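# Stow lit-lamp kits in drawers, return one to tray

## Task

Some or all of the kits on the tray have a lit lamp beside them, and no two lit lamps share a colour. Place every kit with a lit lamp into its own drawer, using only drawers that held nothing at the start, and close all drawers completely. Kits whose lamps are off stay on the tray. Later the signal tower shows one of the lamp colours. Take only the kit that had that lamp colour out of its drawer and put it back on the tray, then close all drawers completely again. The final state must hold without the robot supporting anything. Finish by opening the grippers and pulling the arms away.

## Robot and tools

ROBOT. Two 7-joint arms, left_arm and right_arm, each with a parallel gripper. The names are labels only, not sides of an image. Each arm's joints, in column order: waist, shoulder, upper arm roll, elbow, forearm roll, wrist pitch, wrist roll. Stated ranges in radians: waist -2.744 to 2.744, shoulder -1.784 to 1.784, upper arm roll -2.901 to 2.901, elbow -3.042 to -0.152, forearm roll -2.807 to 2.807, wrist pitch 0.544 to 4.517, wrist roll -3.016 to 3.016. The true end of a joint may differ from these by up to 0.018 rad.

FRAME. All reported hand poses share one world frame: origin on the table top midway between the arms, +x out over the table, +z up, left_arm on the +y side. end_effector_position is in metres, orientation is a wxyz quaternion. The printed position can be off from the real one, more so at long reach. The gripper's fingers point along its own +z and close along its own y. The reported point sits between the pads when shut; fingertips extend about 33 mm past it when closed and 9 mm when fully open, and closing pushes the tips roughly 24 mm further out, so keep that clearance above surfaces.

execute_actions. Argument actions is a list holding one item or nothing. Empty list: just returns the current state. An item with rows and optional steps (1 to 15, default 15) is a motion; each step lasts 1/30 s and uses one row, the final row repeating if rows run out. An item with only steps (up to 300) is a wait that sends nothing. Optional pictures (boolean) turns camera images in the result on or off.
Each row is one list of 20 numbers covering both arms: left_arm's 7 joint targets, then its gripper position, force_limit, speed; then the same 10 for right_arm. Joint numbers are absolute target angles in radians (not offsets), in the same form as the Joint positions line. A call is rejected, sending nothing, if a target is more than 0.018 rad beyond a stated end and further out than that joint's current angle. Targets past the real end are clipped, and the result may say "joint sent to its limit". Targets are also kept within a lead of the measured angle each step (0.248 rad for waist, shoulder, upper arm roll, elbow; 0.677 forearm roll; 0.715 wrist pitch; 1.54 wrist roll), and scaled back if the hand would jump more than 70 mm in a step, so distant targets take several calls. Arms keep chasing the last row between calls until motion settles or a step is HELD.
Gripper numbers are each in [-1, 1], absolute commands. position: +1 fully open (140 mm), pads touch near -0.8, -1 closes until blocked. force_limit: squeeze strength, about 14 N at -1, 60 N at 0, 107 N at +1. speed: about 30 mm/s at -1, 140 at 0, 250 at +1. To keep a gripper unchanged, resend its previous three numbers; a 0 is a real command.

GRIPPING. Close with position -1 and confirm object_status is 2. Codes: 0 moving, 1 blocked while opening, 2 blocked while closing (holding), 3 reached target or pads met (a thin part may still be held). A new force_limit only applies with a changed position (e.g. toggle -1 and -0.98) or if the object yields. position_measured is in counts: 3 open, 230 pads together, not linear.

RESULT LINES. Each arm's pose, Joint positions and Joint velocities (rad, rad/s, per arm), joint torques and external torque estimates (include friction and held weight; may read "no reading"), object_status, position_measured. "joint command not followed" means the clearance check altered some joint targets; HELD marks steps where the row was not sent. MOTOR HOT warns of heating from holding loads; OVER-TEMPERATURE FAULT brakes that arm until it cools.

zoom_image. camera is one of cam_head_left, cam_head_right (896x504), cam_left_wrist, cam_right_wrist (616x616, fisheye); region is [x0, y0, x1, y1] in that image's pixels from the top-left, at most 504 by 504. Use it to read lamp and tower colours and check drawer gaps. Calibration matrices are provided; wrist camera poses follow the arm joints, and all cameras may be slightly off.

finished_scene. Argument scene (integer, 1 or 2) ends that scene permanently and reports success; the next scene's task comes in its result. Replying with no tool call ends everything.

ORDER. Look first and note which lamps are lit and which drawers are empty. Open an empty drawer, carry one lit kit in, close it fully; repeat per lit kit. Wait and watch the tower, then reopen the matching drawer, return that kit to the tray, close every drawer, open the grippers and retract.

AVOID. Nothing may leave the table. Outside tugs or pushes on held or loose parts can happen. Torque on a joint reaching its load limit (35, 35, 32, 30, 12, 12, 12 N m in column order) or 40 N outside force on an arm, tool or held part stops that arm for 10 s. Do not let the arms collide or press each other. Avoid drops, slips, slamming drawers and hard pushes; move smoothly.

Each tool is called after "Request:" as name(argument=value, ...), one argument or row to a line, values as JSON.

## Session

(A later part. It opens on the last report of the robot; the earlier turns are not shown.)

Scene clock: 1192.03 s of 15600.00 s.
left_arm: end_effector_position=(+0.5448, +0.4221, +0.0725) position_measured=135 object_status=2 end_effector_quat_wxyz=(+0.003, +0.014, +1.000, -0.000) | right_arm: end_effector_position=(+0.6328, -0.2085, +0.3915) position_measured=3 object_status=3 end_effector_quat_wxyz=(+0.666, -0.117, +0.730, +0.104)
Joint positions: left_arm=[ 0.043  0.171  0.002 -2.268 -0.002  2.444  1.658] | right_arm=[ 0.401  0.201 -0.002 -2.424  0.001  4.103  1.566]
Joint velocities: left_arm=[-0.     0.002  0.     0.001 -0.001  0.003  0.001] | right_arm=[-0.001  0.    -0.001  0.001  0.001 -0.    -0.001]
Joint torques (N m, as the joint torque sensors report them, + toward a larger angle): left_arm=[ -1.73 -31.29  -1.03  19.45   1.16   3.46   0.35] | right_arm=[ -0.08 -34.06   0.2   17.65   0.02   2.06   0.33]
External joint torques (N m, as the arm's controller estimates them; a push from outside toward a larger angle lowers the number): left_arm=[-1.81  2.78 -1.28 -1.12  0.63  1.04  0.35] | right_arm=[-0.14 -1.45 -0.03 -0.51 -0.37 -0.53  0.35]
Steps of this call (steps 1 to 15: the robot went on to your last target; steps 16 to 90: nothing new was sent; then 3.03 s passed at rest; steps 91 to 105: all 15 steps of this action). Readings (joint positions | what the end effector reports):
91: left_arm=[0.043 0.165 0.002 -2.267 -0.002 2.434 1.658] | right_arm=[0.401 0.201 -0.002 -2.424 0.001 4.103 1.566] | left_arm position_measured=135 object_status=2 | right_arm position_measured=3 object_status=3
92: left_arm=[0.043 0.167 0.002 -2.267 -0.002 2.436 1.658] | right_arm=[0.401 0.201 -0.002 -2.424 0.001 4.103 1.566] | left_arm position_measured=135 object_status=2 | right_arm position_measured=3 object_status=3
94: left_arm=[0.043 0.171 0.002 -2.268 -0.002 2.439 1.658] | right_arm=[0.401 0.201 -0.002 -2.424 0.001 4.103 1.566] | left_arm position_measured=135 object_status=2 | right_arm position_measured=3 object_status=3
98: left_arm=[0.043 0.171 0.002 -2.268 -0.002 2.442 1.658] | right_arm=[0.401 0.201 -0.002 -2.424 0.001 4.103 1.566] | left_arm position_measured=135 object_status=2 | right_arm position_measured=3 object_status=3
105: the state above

Request:
execute_actions(
  actions=[
    {"rows":[[0.041,0.171,0,-2.268,0,2.447,1.665,0.25,0,0,0.4,0.2,0,-2.425,0,4.1,1.571,1,0,1]],"steps":12},
  ],
  pictures=false,
)

Request:
execute_actions(
  actions=[
    {"rows":[[0.041,0.16,0,-2.266,0,2.40,1.665,0.25,0,0,0.4,0.2,0,-2.425,0,4.1,1.571,1,0,1],[0.041,0.146,0,-2.262,0,2.37,1.665,0.25,0,0,0.4,0.2,0,-2.425,0,4.1,1.571,1,0,1],[0.041,0.13,0,-2.256,0,2.34,1.665,0.25,0,0,0.4,0.2,0,-2.425,0,4.1,1.571,1,0,1],[0.041,0.115,0,-2.25,0,2.31,1.665,0.25,0,0,0.4,0.2,0,-2.425,0,4.1,1.571,1,0,1],[0.041,0.1,0,-2.242,0,2.28,1.665,0.25,0,0,0.4,0.2,0,-2.425,0,4.1,1.571,1,0,1],[0.041,0.085,0,-2.234,0,2.26,1.665,0.25,0,0,0.4,0.2,0,-2.425,0,4.1,1.571,1,0,1],[0.041,0.07,0,-2.226,0,2.24,1.665,0.25,0,0,0.4,0.2,0,-2.425,0,4.1,1.571,1,0,1],[0.041,0.055,0,-2.217,0,2.225,1.665,0.25,0,0,0.4,0.2,0,-2.425,0,4.1,1.571,1,0,1],[0.041,0.04,0,-2.208,0,2.222,1.665,0.25,0,0,0.4,0.2,0,-2.425,0,4.1,1.571,1,0,1],[0.041,0.027,0,-2.198,0,2.222,1.665,0.25,0,0,0.4,0.2,0,-2.425,0,4.1,1.571,1,0,1]],"steps":13},
  ],
  pictures=false,
)

Request:
execute_actions(
  actions=[
    {"rows":[[0.21,-0.45,0,-2.9,0,3.0,1.865,0.0,0,0,0.4,0.2,0,-2.425,0,4.1,1.571,1,0,1]],"steps":15},
  ],
  pictures=false,
)

Request:
execute_actions(
  actions=[
    {"steps":15},
  ],
  pictures=false,
)

Request:
execute_actions(
  actions=[
    {"rows":[[0.21,-0.41,0,-2.91,0,3.08,1.865,0,0,0,0.4,0.2,0,-2.425,0,4.1,1.571,1,0,1],[0.21,-0.37,0,-2.92,0,3.14,1.865,0,0,0,0.4,0.2,0,-2.425,0,4.1,1.571,1,0,1],[0.21,-0.33,0,-2.93,0,3.19,1.865,0,0,0,0.4,0.2,0,-2.425,0,4.1,1.571,1,0,1],[0.21,-0.29,0,-2.94,0,3.24,1.865,0,0,0,0.4,0.2,0,-2.425,0,4.1,1.571,1,0,1],[0.21,-0.25,0,-2.95,0,3.29,1.865,0,0,0,0.4,0.2,0,-2.425,0,4.1,1.571,1,0,1],[0.21,-0.21,0,-2.955,0,3.33,1.865,0,0,0,0.4,0.2,0,-2.425,0,4.1,1.571,1,0,1],[0.21,-0.17,0,-2.96,0,3.37,1.865,0,0,0,0.4,0.2,0,-2.425,0,4.1,1.571,1,0,1],[0.21,-0.13,0,-2.963,0,3.40,1.865,0,0,0,0.4,0.2,0,-2.425,0,4.1,1.571,1,0,1],[0.21,-0.10,0,-2.965,0,3.415,1.865,0,0,0,0.4,0.2,0,-2.425,0,4.1,1.571,1,0,1],[0.21,-0.082,0,-2.966,0,3.417,1.865,0,0,0,0.4,0.2,0,-2.425,0,4.1,1.571,1,0,1]],"steps":15},
  ],
  pictures=false,
)

Request:
execute_actions(
  actions=[
    {"rows":[[0.21,-0.075,0,-2.952,0,3.415,1.865,0.0,0,0,0.4,0.2,0,-2.425,0,4.1,1.571,1,0,1]],"steps":15},
  ],
)

Scene clock: 1224.87 s of 15600.00 s.
left_arm: end_effector_position=(+0.5450, +0.4221, +0.0725) position_measured=98 object_status=0 end_effector_quat_wxyz=(+0.003, +0.014, +1.000, -0.000) | right_arm: end_effector_position=(+0.6328, -0.2085, +0.3915) position_measured=3 object_status=3 end_effector_quat_wxyz=(+0.666, -0.117, +0.730, +0.104)
Joint positions: left_arm=[ 0.043  0.171  0.002 -2.268 -0.002  2.445  1.659] | right_arm=[ 0.401  0.201 -0.002 -2.424  0.001  4.103  1.566]
Joint velocities: left_arm=[ 0.001 -0.001 -0.     0.    -0.     0.    -0.   ] | right_arm=[ 0.001 -0.001  0.001 -0.001 -0.001  0.     0.001]
Joint torques (N m, as the joint torque sensors report them, + toward a larger angle): left_arm=[ -1.77 -33.92  -1.38  20.12   1.21   2.88   0.43] | right_arm=[ -0.45 -34.33   0.05  17.79   0.03   2.09   0.36]
External joint torques (N m, as the arm's controller estimates them; a push from outside toward a larger angle lowers the number): left_arm=[-1.83  0.24 -1.62 -0.47  0.67  0.45  0.43] | right_arm=[-0.49 -1.58 -0.16 -0.43 -0.37 -0.51  0.39]
Steps of this call (steps 1 to 15: the robot went on to your last target; steps 16 to 90: nothing new was sent; then 29.43 s passed at rest; steps 91 to 102: all 12 steps of this action). Readings (joint positions | what the end effector reports):
91: left_arm=[0.043 0.171 0.002 -2.268 -0.002 2.445 1.659] | right_arm=[0.401 0.201 -0.002 -2.424 0.001 4.103 1.566] | left_arm position_measured=135 object_status=0 | right_arm position_measured=3 object_status=3
92: left_arm=[0.043 0.171 0.002 -2.268 -0.002 2.445 1.659] | right_arm=[0.401 0.201 -0.002 -2.424 0.001 4.103 1.566] | left_arm position_measured=133 object_status=0 | right_arm position_measured=3 object_status=3
94: left_arm=[0.043 0.171 0.002 -2.268 -0.002 2.445 1.659] | right_arm=[0.401 0.201 -0.002 -2.424 0.001 4.103 1.566] | left_arm position_measured=113 object_status=0 | right_arm position_measured=3 object_status=3
98: left_arm=[0.043 0.171 0.002 -2.268 -0.002 2.445 1.659] | right_arm=[0.401 0.201 -0.002 -2.424 0.001 4.103 1.566] | left_arm position_measured=98 object_status=0 | right_arm position_measured=3 object_status=3
102: the state above

Scene clock: 1225.30 s of 15600.00 s.
left_arm: end_effector_position=(+0.5530, +0.4224, +0.1608) position_measured=98 object_status=3 end_effector_quat_wxyz=(+0.016, +0.014, +1.000, +0.000) | right_arm: end_effector_position=(+0.6328, -0.2085, +0.3915) position_measured=3 object_status=3 end_effector_quat_wxyz=(+0.666, -0.117, +0.730, +0.104)
Joint positions: left_arm=[ 0.043  0.03   0.002 -2.2   -0.002  2.261  1.659] | right_arm=[ 0.401  0.201 -0.002 -2.424  0.001  4.103  1.566]
Joint velocities: left_arm=[-0.    -0.16   0.001  0.107 -0.001 -0.18  -0.   ] | right_arm=[ 0.001 -0.     0.    -0.001  0.     0.001  0.002]
Joint torques (N m, as the joint torque sensors report them, + toward a larger angle): left_arm=[ -1.07 -25.28  -1.46  18.74   1.33   1.18   0.39] | right_arm=[ -0.34 -34.82   0.19  17.45   0.01   2.07   0.35]
External joint torques (N m, as the arm's controller estimates them; a push from outside toward a larger angle lowers the number): left_arm=[-1.1  -1.26 -1.51  0.91  0.74 -0.56  0.39] | right_arm=[-0.37 -2.1  -0.01 -0.73 -0.39 -0.53  0.38]
Steps of this call (steps 1 to 13: all 13 steps of this action). Readings (joint positions | what the end effector reports):
1: left_arm=[0.043 0.170 0.002 -2.268 -0.002 2.438 1.659] | right_arm=[0.401 0.201 -0.002 -2.424 0.001 4.103 1.566] | left_arm position_measured=98 object_status=0 | right_arm position_measured=3 object_status=3
2: left_arm=[0.043 0.166 0.002 -2.268 -0.002 2.427 1.659] | right_arm=[0.401 0.201 -0.002 -2.424 0.001 4.103 1.566] | left_arm position_measured=98 object_status=3 | right_arm position_measured=3 object_status=3
4: left_arm=[0.043 0.148 0.002 -2.264 -0.002 2.394 1.659] | right_arm=[0.401 0.201 -0.002 -2.424 0.001 4.103 1.566] | left_arm position_measured=98 object_status=3 | right_arm position_measured=3 object_status=3
8: left_arm=[0.043 0.091 0.002 -2.237 -0.002 2.315 1.659] | right_arm=[0.401 0.201 -0.002 -2.424 0.001 4.103 1.566] | left_arm position_measured=98 object_status=3 | right_arm position_measured=3 object_status=3
13: the state above

Scene clock: 1225.80 s of 15600.00 s.
left_arm: end_effector_position=(+0.4734, +0.4954, +0.1712) position_measured=129 object_status=3 end_effector_quat_wxyz=(+0.226, -0.000, +0.973, +0.051) | right_arm: end_effector_position=(+0.6328, -0.2085, +0.3915) position_measured=3 object_status=3 end_effector_quat_wxyz=(+0.666, -0.117, +0.730, +0.104)
Joint positions: left_arm=[ 0.207 -0.438  0.002 -2.872 -0.001  2.903  1.795] | right_arm=[ 0.401  0.201 -0.002 -2.424  0.001  4.103  1.566]
Joint velocities: left_arm=[ 0.013 -0.024  0.001 -0.52  -0.001  0.496  0.211] | right_arm=[-0.001 -0.    -0.001  0.002 -0.     0.    -0.001]
Joint torques (N m, as the joint torque sensors report them, + toward a larger angle): left_arm=[  0.54 -20.68  -1.35  29.74   1.21   5.92   0.39] | right_arm=[ -0.21 -34.44   0.24  17.54  -0.02   2.05   0.35]
External joint torques (N m, as the arm's controller estimates them; a push from outside toward a larger angle lowers the number): left_arm=[ 0.84 -1.29 -0.53 -1.23  0.47  1.1   0.41] | right_arm=[-0.04 -1.81  0.21 -0.63 -0.45 -0.55  0.37]
Steps of this call (steps 1 to 15: all 15 steps of this action). Readings (joint positions | what the end effector reports):
1: left_arm=[0.053 0.011 -0.003 -2.223 -0.002 2.302 1.665] | right_arm=[0.401 0.201 -0.002 -2.424 0.001 4.103 1.566] | left_arm position_measured=98 object_status=0 | right_arm position_measured=3 object_status=3
2: left_arm=[0.067 -0.016 -0.005 -2.252 -0.002 2.346 1.672] | right_arm=[0.401 0.201 -0.002 -2.424 0.001 4.103 1.566] | left_arm position_measured=104 object_status=0 | right_arm position_measured=3 object_status=3
4: left_arm=[0.099 -0.077 -0.005 -2.315 -0.002 2.435 1.686] | right_arm=[0.401 0.201 -0.002 -2.424 0.001 4.103 1.566] | left_arm position_measured=120 object_status=0 | right_arm position_measured=3 object_status=3
8: left_arm=[0.161 -0.249 -0.002 -2.490 -0.002 2.629 1.722] | right_arm=[0.401 0.201 -0.002 -2.424 0.001 4.103 1.566] | left_arm position_measured=129 object_status=0 | right_arm position_measured=3 object_status=3
15: the state above

Scene clock: 1226.30 s of 15600.00 s.
left_arm: end_effector_position=(+0.4832, +0.4979, +0.1825) position_measured=129 object_status=3 end_effector_quat_wxyz=(+0.259, +0.024, +0.963, +0.065) | right_arm: end_effector_position=(+0.6328, -0.2085, +0.3915) position_measured=3 object_status=3 end_effector_quat_wxyz=(+0.666, -0.117, +0.730, +0.104)
Joint positions: left_arm=[ 0.207 -0.448  0.002 -2.898 -0.001  2.991  1.846] | right_arm=[ 0.401  0.201 -0.002 -2.424  0.001  4.103  1.566]
Joint velocities: left_arm=[-0.001 -0.001  0.001 -0.001 -0.     0.029  0.04 ] | right_arm=[-0.001  0.    -0.001  0.     0.002  0.    -0.   ]
Joint torques (N m, as the joint torque sensors report them, + toward a larger angle): left_arm=[  1.54 -14.68  -0.67  19.56   1.12   4.05   0.58] | right_arm=[ -0.37 -34.75   0.12  17.08   0.04   2.04   0.32]
External joint torques (N m, as the arm's controller estimates them; a push from outside toward a larger angle lowers the number): left_arm=[ 1.61 -1.21 -0.17 -1.83  0.57  0.73  0.59] | right_arm=[-0.27 -2.05  0.04 -1.12 -0.39 -0.56  0.35]
Steps of this call (steps 1 to 15: the robot went on to your last target). Readings (joint positions | what the end effector reports):
1: left_arm=[0.207 -0.439 0.002 -2.885 -0.001 2.918 1.801] | right_arm=[0.401 0.201 -0.002 -2.424 0.001 4.103 1.566] | left_arm position_measured=129 object_status=3 | right_arm position_measured=3 object_status=3
2: left_arm=[0.207 -0.440 0.002 -2.892 -0.001 2.931 1.807] | right_arm=[0.401 0.201 -0.002 -2.424 0.001 4.103 1.566] | left_arm position_measured=129 object_status=3 | right_arm position_measured=3 object_status=3
4: left_arm=[0.207 -0.444 0.002 -2.897 -0.001 2.952 1.817] | right_arm=[0.401 0.201 -0.002 -2.424 0.001 4.103 1.566] | left_arm position_measured=129 object_status=3 | right_arm position_measured=3 object_status=3
8: left_arm=[0.207 -0.448 0.002 -2.898 -0.001 2.976 1.832] | right_arm=[0.401 0.201 -0.002 -2.424 0.001 4.103 1.566] | left_arm position_measured=129 object_status=3 | right_arm position_measured=3 object_status=3
15: the state above

Scene clock: 1226.80 s of 15600.00 s.
left_arm: end_effector_position=(+0.4578, +0.4925, +0.0640) position_measured=129 object_status=3 end_effector_quat_wxyz=(+0.232, +0.029, +0.971, +0.060) | right_arm: end_effector_position=(+0.6328, -0.2085, +0.3915) position_measured=3 object_status=3 end_effector_quat_wxyz=(+0.666, -0.117, +0.730, +0.104)
Joint positions: left_arm=[ 0.207 -0.087  0.002 -2.968 -0.001  3.365  1.856] | right_arm=[ 0.401  0.201 -0.002 -2.424  0.001  4.103  1.566]
Joint velocities: left_arm=[ 0.     0.052 -0.001 -0.001 -0.     0.288  0.008] | right_arm=[ 0.    -0.    -0.    -0.     0.001  0.001  0.002]
Joint torques (N m, as the joint torque sensors report them, + toward a larger angle): left_arm=[  0.81 -19.16  -0.92  15.54   0.76   4.23   0.36] | right_arm=[ -0.63 -34.76   0.3   17.3    0.01   2.07   0.37]
External joint torques (N m, as the arm's controller estimates them; a push from outside toward a larger angle lowers the number): left_arm=[ 0.81  1.07 -0.84  0.58  0.55  0.91  0.37] | right_arm=[-0.64 -2.08  0.11 -0.87 -0.39 -0.53  0.4 ]
Steps of this call (steps 1 to 15: all 15 steps of this action). Readings (joint positions | what the end effector reports):
1: left_arm=[0.207 -0.442 0.002 -2.899 -0.001 3.006 1.847] | right_arm=[0.401 0.201 -0.002 -2.424 0.001 4.103 1.566] | left_arm position_measured=129 object_status=3 | right_arm position_measured=3 object_status=3
2: left_arm=[0.207 -0.425 0.002 -2.901 -0.001 3.030 1.848] | right_arm=[0.401 0.201 -0.002 -2.424 0.001 4.103 1.566] | left_arm position_measured=129 object_status=3 | right_arm position_measured=3 object_status=3
4: left_arm=[0.207 -0.368 0.002 -2.914 -0.001 3.091 1.850] | right_arm=[0.401 0.201 -0.002 -2.424 0.001 4.103 1.566] | left_arm position_measured=129 object_status=3 | right_arm position_measured=3 object_status=3
8: left_arm=[0.207 -0.214 0.002 -2.948 -0.001 3.233 1.853] | right_arm=[0.401 0.201 -0.002 -2.424 0.001 4.103 1.566] | left_arm position_measured=129 object_status=3 | right_arm position_measured=3 object_status=3
15: the state above

Scene clock: 1227.30 s of 15600.00 s.
left_arm: end_effector_position=(+0.4737, +0.4962, +0.0757) position_measured=129 object_status=3 end_effector_quat_wxyz=(+0.254, +0.030, +0.964, +0.066) | right_arm: end_effector_position=(+0.6328, -0.2085, +0.3915) position_measured=3 object_status=3 end_effector_quat_wxyz=(+0.666, -0.117, +0.730, +0.104)
Joint positions: left_arm=[ 0.207 -0.077  0.002 -2.954 -0.001  3.409  1.858] | right_arm=[ 0.401  0.201 -0.002 -2.424  0.001  4.103  1.566]
Joint velocities: left_arm=[-0.001 -0.001 -0.001  0.     0.     0.013  0.003] | right_arm=[ 0.     0.     0.001 -0.002 -0.001 -0.001 -0.   ]
Joint torques (N m, as the joint torque sensors report them, + toward a larger angle): left_arm=[  0.93 -17.62  -0.97  14.88   0.72   3.99   0.41] | right_arm=[ -0.17 -34.65   0.12  17.38  -0.01   2.05   0.35]
External joint torques (N m, as the arm's controller estimates them; a push from outside toward a larger angle lowers the number): left_arm=[ 0.96  2.08 -0.86  0.32  0.49  0.67  0.42] | right_arm=[-0.18 -2.02 -0.06 -0.76 -0.41 -0.54  0.37]
Steps of this call (steps 1 to 15: all 15 steps of this action). Readings (joint positions | what the end effector reports):
1: left_arm=[0.207 -0.084 0.002 -2.965 -0.001 3.373 1.856] | right_arm=[0.401 0.201 -0.002 -2.424 0.001 4.103 1.566] | left_arm position_measured=129 object_status=3 | right_arm position_measured=3 object_status=3
2: left_arm=[0.207 -0.081 0.002 -2.961 -0.001 3.380 1.856] | right_arm=[0.401 0.201 -0.002 -2.424 0.001 4.103 1.566] | left_arm position_measured=129 object_status=3 | right_arm position_measured=3 object_status=3
4: left_arm=[0.207 -0.079 0.002 -2.956 -0.001 3.390 1.857] | right_arm=[0.401 0.201 -0.002 -2.424 0.001 4.103 1.566] | left_arm position_measured=129 object_status=3 | right_arm position_measured=3 object_status=3
8: left_arm=[0.207 -0.078 0.002 -2.954 -0.001 3.402 1.857] | right_arm=[0.401 0.201 -0.002 -2.424 0.001 4.103 1.566] | left_arm position_measured=129 object_status=3 | right_arm position_measured=3 object_status=3
15: the state above
camera_calibration (this result's frames):
cam_left_wrist: T_world_to_cam=[[0.189408, 0.967021, 0.170281, -0.574198], [0.57121, -0.249573, 0.781942, -0.192799], [0.798652, -0.0508395, -0.599642, -0.117124], [0, 0, 0, 1]] pos_world=[0.312427, 0.50119, 0.1783]
cam_right_wrist: T_world_to_cam=[[-0.323812, 0.946121, -0.00126896, 0.399811], [-0.286634, -0.096823, 0.953135, -0.220588], [0.901658, 0.309, 0.302543, -0.448382], [0, 0, 0, 1]] pos_world=[0.470523, -0.261077, 0.346412]

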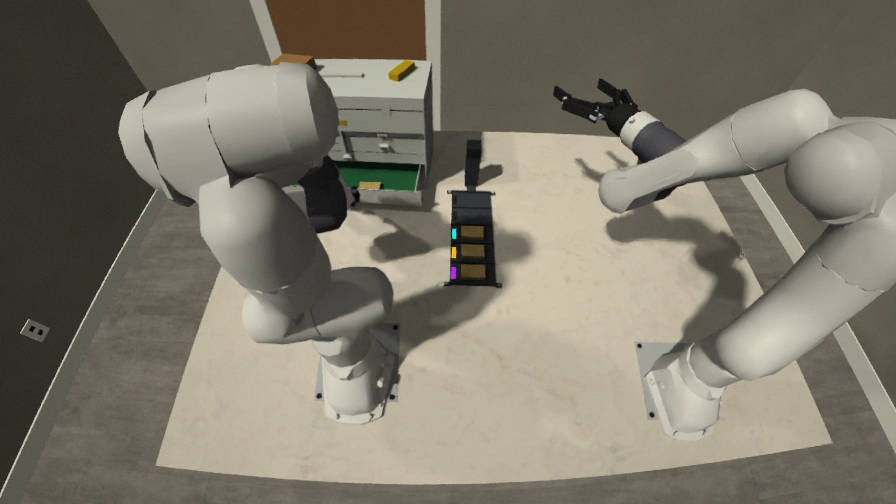

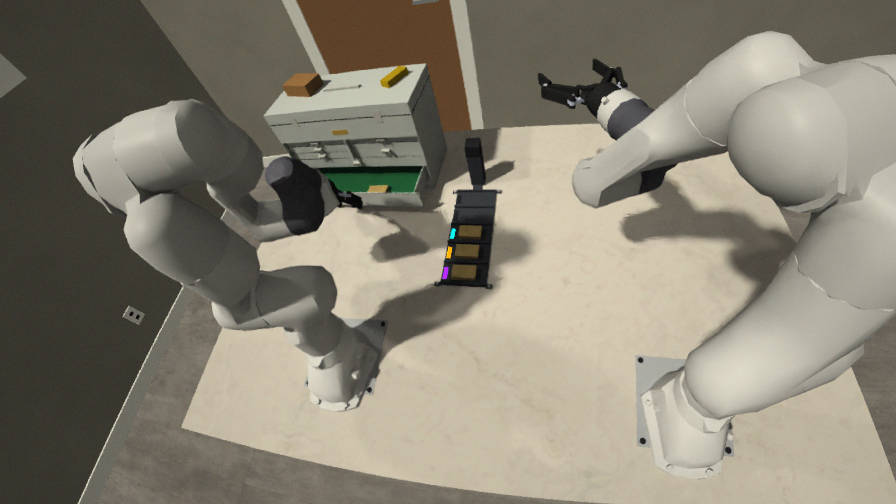

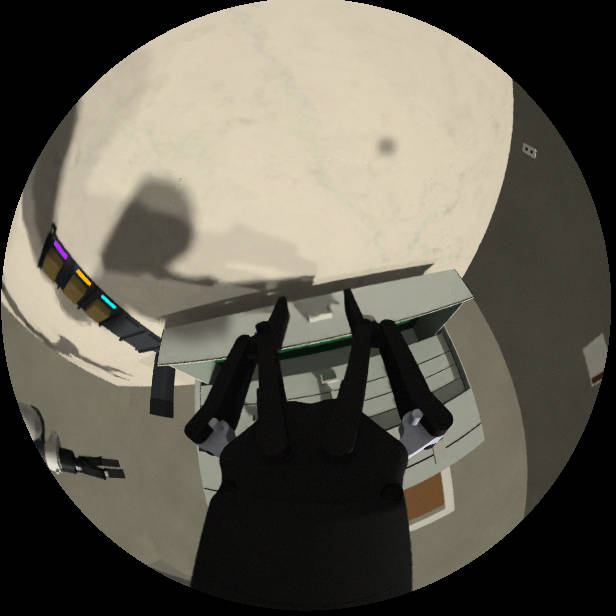

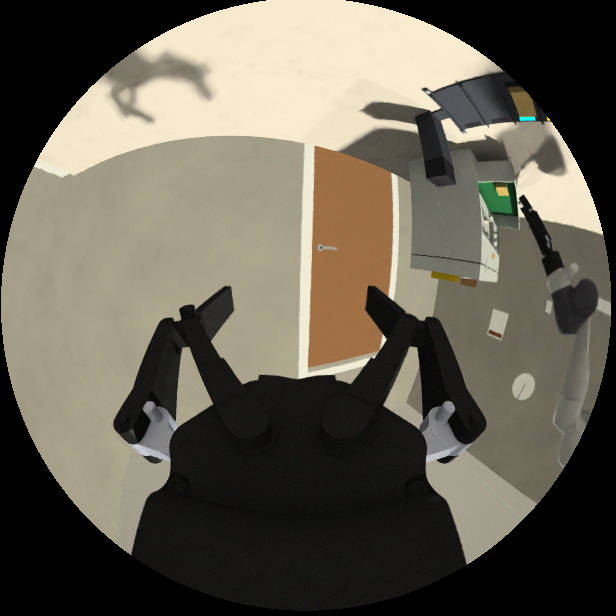

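Request:
execute_actions(
  actions=[
    {"rows":[[0.214,-0.075,0,-2.952,0,3.415,1.865,-1,0,0,0.4,0.2,0,-2.425,0,4.1,1.571,1,0,1]],"steps":15},
  ],
  pictures=false,
)

Request:
execute_actions(
  actions=[
    {"rows":[[0.208,-0.06,0,-2.932,0,3.40,1.85,-1,0,0,0.4,0.2,0,-2.425,0,4.1,1.571,1,0,1],[0.205,-0.048,0,-2.914,0,3.393,1.845,-1,0,0,0.4,0.2,0,-2.425,0,4.1,1.571,1,0,1],[0.202,-0.036,0,-2.897,0,3.388,1.84,-1,0,0,0.4,0.2,0,-2.425,0,4.1,1.571,1,0,1],[0.199,-0.024,0,-2.88,0,3.383,1.838,-1,0,0,0.4,0.2,0,-2.425,0,4.1,1.571,1,0,1],[0.196,-0.012,0,-2.863,0,3.378,1.835,-1,0,0,0.4,0.2,0,-2.425,0,4.1,1.571,1,0,1],[0.193,0.0,0,-2.846,0,3.373,1.832,-1,0,0,0.4,0.2,0,-2.425,0,4.1,1.571,1,0,1],[0.19,0.012,0,-2.829,0,3.368,1.83,-1,0,0,0.4,0.2,0,-2.425,0,4.1,1.571,1,0,1],[0.187,0.024,0,-2.812,0,3.362,1.826,-1,0,0,0.4,0.2,0,-2.425,0,4.1,1.571,1,0,1],[0.184,0.036,0,-2.795,0,3.357,1.823,-1,0,0,0.4,0.2,0,-2.425,0,4.1,1.571,1,0,1],[0.181,0.048,0,-2.777,0,3.351,1.82,-1,0,0,0.4,0.2,0,-2.425,0,4.1,1.571,1,0,1],[0.178,0.06,0,-2.759,0,3.345,1.818,-1,0,0,0.4,0.2,0,-2.425,0,4.1,1.571,1,0,1],[0.175,0.072,0,-2.741,0,3.339,1.816,-1,0,0,0.4,0.2,0,-2.425,0,4.1,1.571,1,0,1],[0.173,0.084,0,-2.723,0,3.333,1.814,-1,0,0,0.4,0.2,0,-2.425,0,4.1,1.571,1,0,1],[0.171,0.095,0,-2.706,0,3.327,1.812,-1,0,0,0.4,0.2,0,-2.425,0,4.1,1.571,1,0,1],[0.169,0.106,0,-2.689,0,3.321,1.81,-1,0,0,0.4,0.2,0,-2.425,0,4.1,1.571,1,0,1]],"steps":15},
  ],
  pictures=false,
)

Request:
execute_actions(
  actions=[
    {"rows":[[0.167,0.117,0,-2.672,0,3.314,1.808,-1,0,0,0.4,0.2,0,-2.425,0,4.1,1.571,1,0,1],[0.165,0.128,0,-2.654,0,3.308,1.806,-1,0,0,0.4,0.2,0,-2.425,0,4.1,1.571,1,0,1],[0.163,0.138,0,-2.638,0,3.302,1.804,-1,0,0,0.4,0.2,0,-2.425,0,4.1,1.571,1,0,1],[0.161,0.148,0,-2.622,0,3.296,1.802,-1,0,0,0.4,0.2,0,-2.425,0,4.1,1.571,1,0,1],[0.159,0.157,0,-2.608,0,3.291,1.8,-1,0,0,0.4,0.2,0,-2.425,0,4.1,1.571,1,0,1],[0.158,0.164,0,-2.597,0,3.288,1.8,-1,0,0,0.4,0.2,0,-2.425,0,4.1,1.571,1,0,1],[0.157,0.17,0,-2.587,0,3.285,1.8,-1,0,0,0.4,0.2,0,-2.425,0,4.1,1.571,1,0,1],[0.156,0.175,0,-2.579,0,3.283,1.8,-1,0,0,0.4,0.2,0,-2.425,0,4.1,1.571,1,0,1],[0.155,0.179,0,-2.572,0,3.281,1.8,-1,0,0,0.4,0.2,0,-2.425,0,4.1,1.571,1,0,1],[0.154,0.183,0,-2.565,0,3.279,1.8,-1,0,0,0.4,0.2,0,-2.425,0,4.1,1.571,1,0,1],[0.154,0.187,0,-2.558,0,3.277,1.8,-1,0,0,0.4,0.2,0,-2.425,0,4.1,1.571,1,0,1]],"steps":15},
  ],
  pictures=false,
)

Scene clock: 1260.60 s of 15600.00 s.
left_arm: end_effector_position=(+0.4741, +0.4988, +0.0766) position_measured=193 object_status=2 end_effector_quat_wxyz=(+0.256, +0.028, +0.964, +0.067) | right_arm: end_effector_position=(+0.6328, -0.2085, +0.3915) position_measured=3 object_status=3 end_effector_quat_wxyz=(+0.666, -0.117, +0.730, +0.104)
Joint positions: left_arm=[ 0.213 -0.077  0.002 -2.953 -0.002  3.412  1.858] | right_arm=[ 0.401  0.201 -0.002 -2.424  0.001  4.103  1.566]
Joint velocities: left_arm=[ 0.    -0.001 -0.001 -0.    -0.     0.     0.   ] | right_arm=[ 0.001  0.001  0.    -0.001  0.     0.     0.001]
Joint torques (N m, as the joint torque sensors report them, + toward a larger angle): left_arm=[  0.12 -17.33  -1.56  15.18   0.81   3.93   0.37] | right_arm=[ -0.35 -34.48   0.32  17.55   0.     2.04   0.31]
External joint torques (N m, as the arm's controller estimates them; a push from outside toward a larger angle lowers the number): left_arm=[ 0.16  2.33 -1.45  0.64  0.59  0.61  0.37] | right_arm=[-0.35 -1.84  0.15 -0.58 -0.4  -0.55  0.33]
Steps of this call (steps 1 to 15: the robot went on to your last target; steps 16 to 90: nothing new was sent; then 29.80 s passed at rest; steps 91 to 105: all 15 steps of this action). Readings (joint positions | what the end effector reports):
91: left_arm=[0.208 -0.077 0.002 -2.953 -0.001 3.411 1.858] | right_arm=[0.401 0.201 -0.002 -2.424 0.001 4.103 1.566] | left_arm position_measured=129 object_status=0 | right_arm position_measured=3 object_status=3
92: left_arm=[0.209 -0.077 0.002 -2.953 -0.001 3.411 1.858] | right_arm=[0.401 0.201 -0.002 -2.424 0.001 4.103 1.566] | left_arm position_measured=135 object_status=0 | right_arm position_measured=3 object_status=3
94: left_arm=[0.210 -0.077 0.002 -2.953 -0.001 3.411 1.858] | right_arm=[0.401 0.201 -0.002 -2.424 0.001 4.103 1.566] | left_arm position_measured=150 object_status=0 | right_arm position_measured=3 object_status=3
98: left_arm=[0.212 -0.077 0.002 -2.953 -0.002 3.412 1.858] | right_arm=[0.401 0.201 -0.002 -2.424 0.001 4.103 1.566] | left_arm position_measured=181 object_status=0 | right_arm position_measured=3 object_status=3
105: the state above

Scene clock: 1261.10 s of 15600.00 s.
left_arm: end_effector_position=(+0.5482, +0.4950, +0.0757) position_measured=193 object_status=2 end_effector_quat_wxyz=(+0.258, +0.033, +0.964, +0.059) | right_arm: end_effector_position=(+0.6328, -0.2085, +0.3915) position_measured=3 object_status=3 end_effector_quat_wxyz=(+0.666, -0.117, +0.730, +0.104)
Joint positions: left_arm=[ 0.176  0.081  0.001 -2.731 -0.002  3.346  1.831] | right_arm=[ 0.401  0.201 -0.002 -2.424  0.001  4.103  1.566]
Joint velocities: left_arm=[-0.072  0.331 -0.005  0.499 -0.002 -0.159 -0.061] | right_arm=[-0.001  0.     0.001 -0.     0.    -0.001 -0.001]
Joint torques (N m, as the joint torque sensors report them, + toward a larger angle): left_arm=[ -0.97 -27.01   0.38  15.71   0.95   3.55  -0.13] | right_arm=[ -0.7  -34.77  -0.02  17.39   0.03   2.03   0.33]
External joint torques (N m, as the arm's controller estimates them; a push from outside toward a larger angle lowers the number): left_arm=[-1.51  1.19 -0.04  2.8   0.71  0.28 -0.12] | right_arm=[-0.7  -2.15 -0.2  -0.75 -0.37 -0.56  0.36]
Steps of this call (steps 1 to 15: all 15 steps of this action). Readings (joint positions | what the end effector reports):
1: left_arm=[0.212 -0.074 0.002 -2.950 -0.002 3.411 1.858] | right_arm=[0.401 0.201 -0.002 -2.424 0.001 4.103 1.566] | left_arm position_measured=193 object_status=2 | right_arm position_measured=3 object_status=3
2: left_arm=[0.210 -0.068 0.002 -2.941 -0.002 3.408 1.857] | right_arm=[0.401 0.201 -0.002 -2.424 0.001 4.103 1.566] | left_arm position_measured=193 object_status=2 | right_arm position_measured=3 object_status=3
4: left_arm=[0.206 -0.049 0.002 -2.915 -0.002 3.401 1.854] | right_arm=[0.401 0.201 -0.002 -2.424 0.001 4.103 1.566] | left_arm position_measured=193 object_status=2 | right_arm position_measured=3 object_status=3
8: left_arm=[0.195 -0.003 0.001 -2.852 -0.002 3.384 1.847] | right_arm=[0.401 0.201 -0.002 -2.424 0.001 4.103 1.566] | left_arm position_measured=193 object_status=2 | right_arm position_measured=3 object_status=3
15: the state above

Scene clock: 1261.60 s of 15600.00 s.
left_arm: end_effector_position=(+0.5985, +0.4921, +0.0749) position_measured=193 object_status=2 end_effector_quat_wxyz=(+0.256, +0.033, +0.965, +0.053) | right_arm: end_effector_position=(+0.6328, -0.2085, +0.3915) position_measured=3 object_status=3 end_effector_quat_wxyz=(+0.666, -0.117, +0.730, +0.104)
Joint positions: left_arm=[ 0.156  0.181  0.001 -2.57  -0.002  3.28   1.81 ] | right_arm=[ 0.401  0.201 -0.002 -2.424  0.001  4.103  1.566]
Joint velocities: left_arm=[-0.001 -0.     0.     0.024 -0.    -0.047 -0.014] | right_arm=[ 0.    -0.    -0.    -0.001 -0.002  0.     0.002]
Joint torques (N m, as the joint torque sensors report them, + toward a larger angle): left_arm=[ -1.6  -26.41  -0.35  22.23   0.88   4.25  -0.35] | right_arm=[ -0.14 -34.71   0.1   17.66   0.07   2.06   0.35]
External joint torques (N m, as the arm's controller estimates them; a push from outside toward a larger angle lowers the number): left_arm=[-1.64  4.15 -0.55  5.65  0.57  1.   -0.34] | right_arm=[-0.16 -1.99 -0.1  -0.53 -0.32 -0.54  0.38]
Steps of this call (steps 1 to 15: all 15 steps of this action). Readings (joint positions | what the end effector reports):
1: left_arm=[0.173 0.092 0.001 -2.714 -0.002 3.341 1.829] | right_arm=[0.401 0.201 -0.002 -2.424 0.001 4.103 1.566] | left_arm position_measured=193 object_status=2 | right_arm position_measured=3 object_status=3
2: left_arm=[0.171 0.103 0.001 -2.696 -0.002 3.334 1.827] | right_arm=[0.401 0.201 -0.002 -2.424 0.001 4.103 1.566] | left_arm position_measured=193 object_status=2 | right_arm position_measured=3 object_status=3
4: left_arm=[0.167 0.125 0.001 -2.663 -0.002 3.322 1.823] | right_arm=[0.401 0.201 -0.002 -2.424 0.001 4.103 1.566] | left_arm position_measured=193 object_status=2 | right_arm position_measured=3 object_status=3
8: left_arm=[0.160 0.160 0.001 -2.607 -0.002 3.301 1.816] | right_arm=[0.401 0.201 -0.002 -2.424 0.001 4.103 1.566] | left_arm position_measured=193 object_status=2 | right_arm position_measured=3 object_status=3
15: the state above

Request:
execute_actions(
  actions=[
    {"rows":[[0.154,0.179,0,-2.573,0,3.281,1.8,-0.2,0,0,0.4,0.2,0,-2.425,0,4.1,1.571,1,0,1]],"steps":12},
  ],
  pictures=false,
)

Request:
execute_actions(
  actions=[
    {"rows":[[0.163,0.119,0,-2.672,0,3.318,1.815,-0.2,0,0,0.4,0.2,0,-2.425,0,4.1,1.571,1,0,1]],"steps":10},
  ],
  pictures=false,
)

Request:
execute_actions(
  actions=[
    {"rows":[[0.165,0.09,0,-2.676,0,3.24,1.815,-0.2,0,0,0.4,0.2,0,-2.425,0,4.1,1.571,1,0,1],[0.165,0.06,0,-2.678,0,3.2,1.815,-0.2,0,0,0.4,0.2,0,-2.425,0,4.1,1.571,1,0,1],[0.165,0.03,0,-2.68,0,3.17,1.815,-0.2,0,0,0.4,0.2,0,-2.425,0,4.1,1.571,1,0,1],[0.165,0.0,0,-2.681,0,3.15,1.815,-0.2,0,0,0.4,0.2,0,-2.425,0,4.1,1.571,1,0,1],[0.165,-0.03,0,-2.682,0,3.15,1.815,-0.2,0,0,0.4,0.2,0,-2.425,0,4.1,1.571,1,0,1],[0.165,-0.053,0,-2.682,0,3.15,1.815,-0.2,0,0,0.4,0.2,0,-2.425,0,4.1,1.571,1,0,1]],"steps":15},
  ],
  pictures=false,
)

Request:
execute_actions(
  actions=[
    {"rows":[[0.154,0.027,0,-2.578,0,3.128,1.8,-0.2,0,0,0.4,0.2,0,-2.425,0,4.1,1.571,1,0,1]],"steps":15},
  ],
)

Scene clock: 1292.07 s of 15600.00 s.
left_arm: end_effector_position=(+0.5973, +0.4918, +0.0742) position_measured=154 object_status=0 end_effector_quat_wxyz=(+0.254, +0.031, +0.965, +0.052) | right_arm: end_effector_position=(+0.6328, -0.2085, +0.3915) position_measured=3 object_status=3 end_effector_quat_wxyz=(+0.666, -0.117, +0.730, +0.104)
Joint positions: left_arm=[ 0.155  0.179  0.001 -2.571 -0.002  3.277  1.807] | right_arm=[ 0.401  0.201 -0.002 -2.424  0.001  4.103  1.566]
Joint velocities: left_arm=[-0.001  0.001  0.    -0.001 -0.     0.002 -0.001] | right_arm=[ 0.001 -0.001 -0.001 -0.     0.001  0.    -0.001]
Joint torques (N m, as the joint torque sensors report them, + toward a larger angle): left_arm=[ -1.44 -30.93  -0.56  15.97   0.91   4.08  -0.31] | right_arm=[ -0.42 -34.42   0.44  17.44   0.03   2.08   0.35]
External joint torques (N m, as the arm's controller estimates them; a push from outside toward a larger angle lowers the number): left_arm=[-1.37 -0.44 -0.66 -0.78  0.58  0.79 -0.3 ] | right_arm=[-0.41 -1.76  0.27 -0.71 -0.38 -0.52  0.37]
Steps of this call (steps 1 to 15: the robot went on to your last target; steps 16 to 90: nothing new was sent; then 27.07 s passed at rest; steps 91 to 102: all 12 steps of this action). Readings (joint positions | what the end effector reports):
91: left_arm=[0.155 0.180 0.001 -2.569 -0.002 3.275 1.807] | right_arm=[0.401 0.201 -0.002 -2.424 0.001 4.103 1.566] | left_arm position_measured=193 object_status=0 | right_arm position_measured=3 object_status=3
92: left_arm=[0.155 0.179 0.001 -2.570 -0.002 3.275 1.807] | right_arm=[0.401 0.201 -0.002 -2.424 0.001 4.103 1.566] | left_arm position_measured=191 object_status=0 | right_arm position_measured=3 object_status=3
94: left_arm=[0.155 0.179 0.001 -2.571 -0.002 3.276 1.807] | right_arm=[0.401 0.201 -0.002 -2.424 0.001 4.103 1.566] | left_arm position_measured=171 object_status=0 | right_arm position_measured=3 object_status=3
98: left_arm=[0.155 0.179 0.001 -2.571 -0.002 3.276 1.807] | right_arm=[0.401 0.201 -0.002 -2.424 0.001 4.103 1.566] | left_arm position_measured=154 object_status=0 | right_arm position_measured=3 object_status=3
102: the state above

Scene clock: 1292.40 s of 15600.00 s.
left_arm: end_effector_position=(+0.5647, +0.4887, +0.0707) position_measured=154 object_status=3 end_effector_quat_wxyz=(+0.250, +0.030, +0.966, +0.052) | right_arm: end_effector_position=(+0.6328, -0.2085, +0.3915) position_measured=3 object_status=3 end_effector_quat_wxyz=(+0.666, -0.117, +0.730, +0.104)
Joint positions: left_arm=[ 0.16   0.122  0.    -2.67  -0.001  3.308  1.808] | right_arm=[ 0.401  0.201 -0.002 -2.424  0.001  4.103  1.566]
Joint velocities: left_arm=[-0.    -0.012  0.    -0.014 -0.001  0.034  0.001] | right_arm=[-0.001  0.001  0.001  0.001 -0.     0.     0.   ]
Joint torques (N m, as the joint torque sensors report them, + toward a larger angle): left_arm=[  1.25 -30.14   0.26  14.55   0.78   4.16   0.52] | right_arm=[ -0.37 -34.6    0.18  17.15   0.04   2.11   0.34]
External joint torques (N m, as the arm's controller estimates them; a push from outside toward a larger angle lowers the number): left_arm=[ 1.19 -2.4   0.08 -1.47  0.51  0.89  0.52] | right_arm=[-0.45 -1.92 -0.07 -1.04 -0.36 -0.49  0.37]
Steps of this call (steps 1 to 10: all 10 steps of this action). Readings (joint positions | what the end effector reports):
1: left_arm=[0.156 0.165 0.000 -2.593 -0.001 3.284 1.807] | right_arm=[0.401 0.201 -0.002 -2.424 0.001 4.103 1.566] | left_arm position_measured=154 object_status=0 | right_arm position_measured=3 object_status=3
2: left_arm=[0.157 0.149 0.000 -2.621 -0.001 3.289 1.807] | right_arm=[0.401 0.201 -0.002 -2.424 0.001 4.103 1.566] | left_arm position_measured=154 object_status=3 | right_arm position_measured=3 object_status=3
4: left_arm=[0.159 0.132 0.000 -2.651 -0.001 3.297 1.807] | right_arm=[0.401 0.201 -0.002 -2.424 0.001 4.103 1.566] | left_arm position_measured=154 object_status=3 | right_arm position_measured=3 object_status=3
8: left_arm=[0.160 0.123 0.000 -2.668 -0.001 3.306 1.808] | right_arm=[0.401 0.201 -0.002 -2.424 0.001 4.103 1.566] | left_arm position_measured=154 object_status=3 | right_arm position_measured=3 object_status=3
10: the state above

Scene clock: 1292.90 s of 15600.00 s.
left_arm: end_effector_position=(+0.5661, +0.4900, +0.1300) position_measured=154 object_status=3 end_effector_quat_wxyz=(+0.260, +0.029, +0.964, +0.054) | right_arm: end_effector_position=(+0.6328, -0.2085, +0.3915) position_measured=3 object_status=3 end_effector_quat_wxyz=(+0.666, -0.117, +0.730, +0.104)
Joint positions: left_arm=[ 0.162 -0.051  0.    -2.68  -0.001  3.165  1.808] | right_arm=[ 0.401  0.201 -0.002 -2.424  0.001  4.103  1.566]
Joint velocities: left_arm=[ 0.002 -0.     0.    -0.014  0.    -0.068  0.001] | right_arm=[ 0.     0.001 -0.     0.     0.001  0.001 -0.002]
Joint torques (N m, as the joint torque sensors report them, + toward a larger angle): left_arm=[  0.73 -26.09  -0.11  17.65   0.99   2.9    0.4 ] | right_arm=[ -0.37 -34.21   0.25  17.63   0.02   2.08   0.38]
External joint torques (N m, as the arm's controller estimates them; a push from outside toward a larger angle lowers the number): left_arm=[ 0.62 -1.04 -0.17 -1.41  0.59 -0.48  0.4 ] | right_arm=[-0.31 -1.56  0.14 -0.56 -0.4  -0.51  0.41]
Steps of this call (steps 1 to 15: all 15 steps of this action). Readings (joint positions | what the end effector reports):
1: left_arm=[0.160 0.116 0.000 -2.672 -0.001 3.298 1.808] | right_arm=[0.401 0.201 -0.002 -2.424 0.001 4.103 1.566] | left_arm position_measured=154 object_status=3 | right_arm position_measured=3 object_status=3
2: left_arm=[0.161 0.103 0.000 -2.675 -0.001 3.280 1.808] | right_arm=[0.401 0.201 -0.002 -2.424 0.001 4.103 1.566] | left_arm position_measured=154 object_status=3 | right_arm position_measured=3 object_status=3
4: left_arm=[0.162 0.060 0.000 -2.681 -0.001 3.241 1.808] | right_arm=[0.401 0.201 -0.002 -2.424 0.001 4.103 1.566] | left_arm position_measured=154 object_status=3 | right_arm position_measured=3 object_status=3
8: left_arm=[0.162 -0.032 0.000 -2.679 -0.001 3.195 1.808] | right_arm=[0.401 0.201 -0.002 -2.424 0.001 4.103 1.566] | left_arm position_measured=154 object_status=3 | right_arm position_measured=3 object_status=3
15: the state above

Scene clock: 1293.40 s of 15600.00 s.
left_arm: end_effector_position=(+0.5956, +0.4922, +0.1286) position_measured=154 object_status=3 end_effector_quat_wxyz=(+0.256, +0.031, +0.965, +0.053) | right_arm: end_effector_position=(+0.6328, -0.2085, +0.3915) position_measured=3 object_status=3 end_effector_quat_wxyz=(+0.666, -0.117, +0.730, +0.104)
Joint positions: left_arm=[ 0.157  0.025  0.    -2.58  -0.001  3.134  1.807] | right_arm=[ 0.401  0.201 -0.002 -2.424  0.001  4.103  1.566]
Joint velocities: left_arm=[ 0.001  0.     0.001  0.003 -0.    -0.01   0.   ] | right_arm=[ 0.    -0.002  0.002 -0.002 -0.    -0.     0.   ]
Joint torques (N m, as the joint torque sensors report them, + toward a larger angle): left_arm=[ -2.11 -26.61   0.51  19.     1.05   2.75  -0.25] | right_arm=[ -0.32 -34.47   0.22  17.48  -0.01   2.06   0.34]
External joint torques (N m, as the arm's controller estimates them; a push from outside toward a larger angle lowers the number): left_arm=[-2.15  1.34  0.45 -0.26  0.62 -0.59 -0.25] | right_arm=[-0.37 -1.74  0.   -0.7  -0.41 -0.54  0.37]
Steps of this call (steps 1 to 15: all 15 steps of this action). Readings (joint positions | what the end effector reports):
1: left_arm=[0.162 -0.034 0.000 -2.657 -0.001 3.158 1.808] | right_arm=[0.401 0.201 -0.002 -2.424 0.001 4.103 1.566] | left_arm position_measured=154 object_status=3 | right_arm position_measured=3 object_status=3
2: left_arm=[0.160 -0.013 0.000 -2.630 -0.001 3.154 1.808] | right_arm=[0.401 0.201 -0.002 -2.424 0.001 4.103 1.566] | left_arm position_measured=154 object_status=3 | right_arm position_measured=3 object_status=3
4: left_arm=[0.158 0.010 0.000 -2.599 -0.001 3.147 1.808] | right_arm=[0.401 0.201 -0.002 -2.424 0.001 4.103 1.566] | left_arm position_measured=154 object_status=3 | right_arm position_measured=3 object_status=3
8: left_arm=[0.157 0.023 0.000 -2.583 -0.001 3.139 1.807] | right_arm=[0.401 0.201 -0.002 -2.424 0.001 4.103 1.566] | left_arm position_measured=154 object_status=3 | right_arm position_measured=3 object_status=3
15: the state above
camera_calibration (this result's frames):
cam_left_wrist: T_world_to_cam=[[0.197025, 0.969519, 0.145648, -0.605091], [0.567409, -0.233915, 0.789513, -0.311273], [0.799517, -0.072912, -0.596201, -0.173049], [0, 0, 0, 1]] pos_world=[0.434193, 0.501218, 0.230713]
cam_right_wrist: T_world_to_cam=[[-0.323813, 0.94612, -0.00126715, 0.39981], [-0.286632, -0.096824, 0.953136, -0.220589], [0.901658, 0.309, 0.302541, -0.448381], [0, 0, 0, 1]] pos_world=[0.470522, -0.261077, 0.346412]

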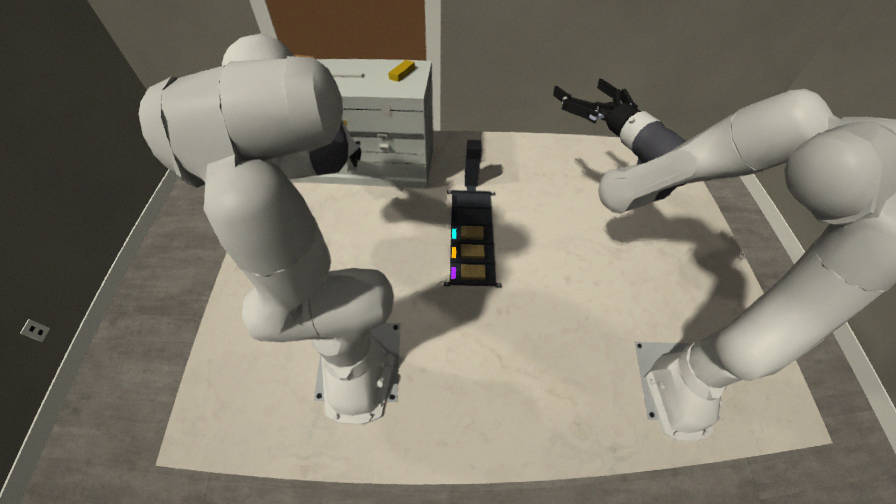

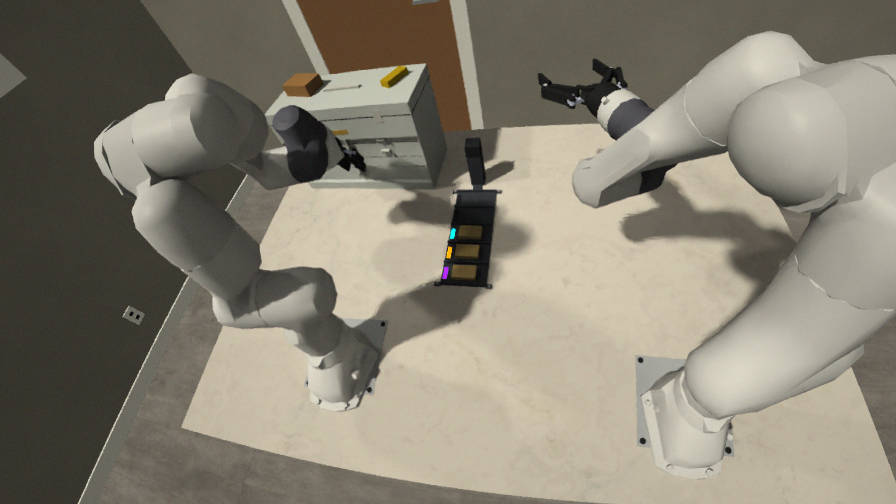

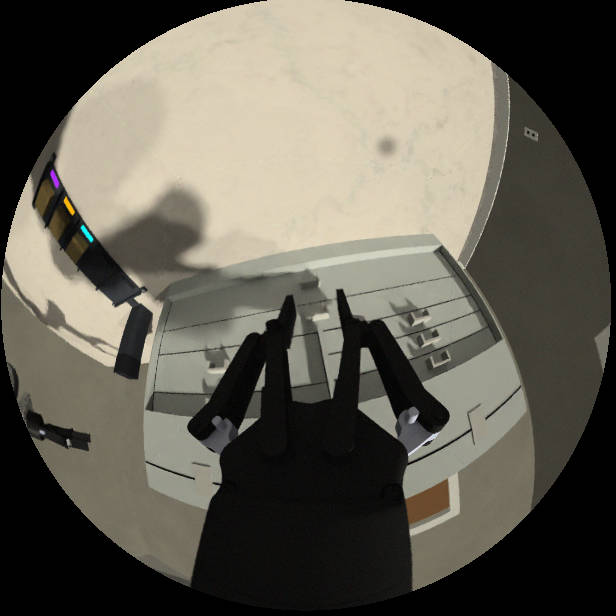

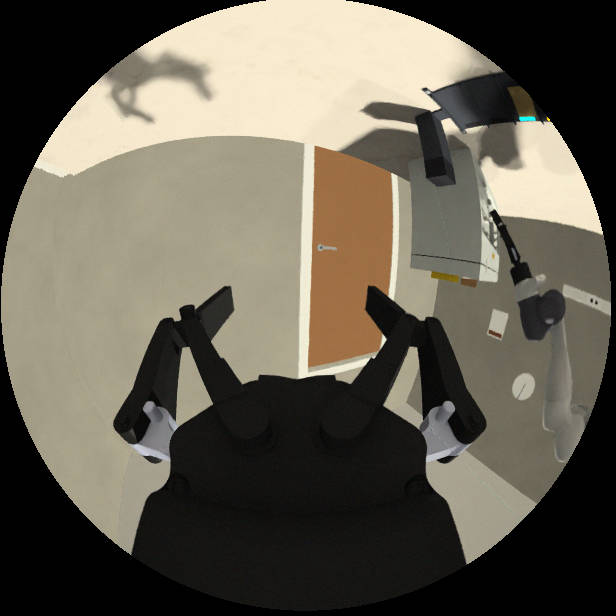

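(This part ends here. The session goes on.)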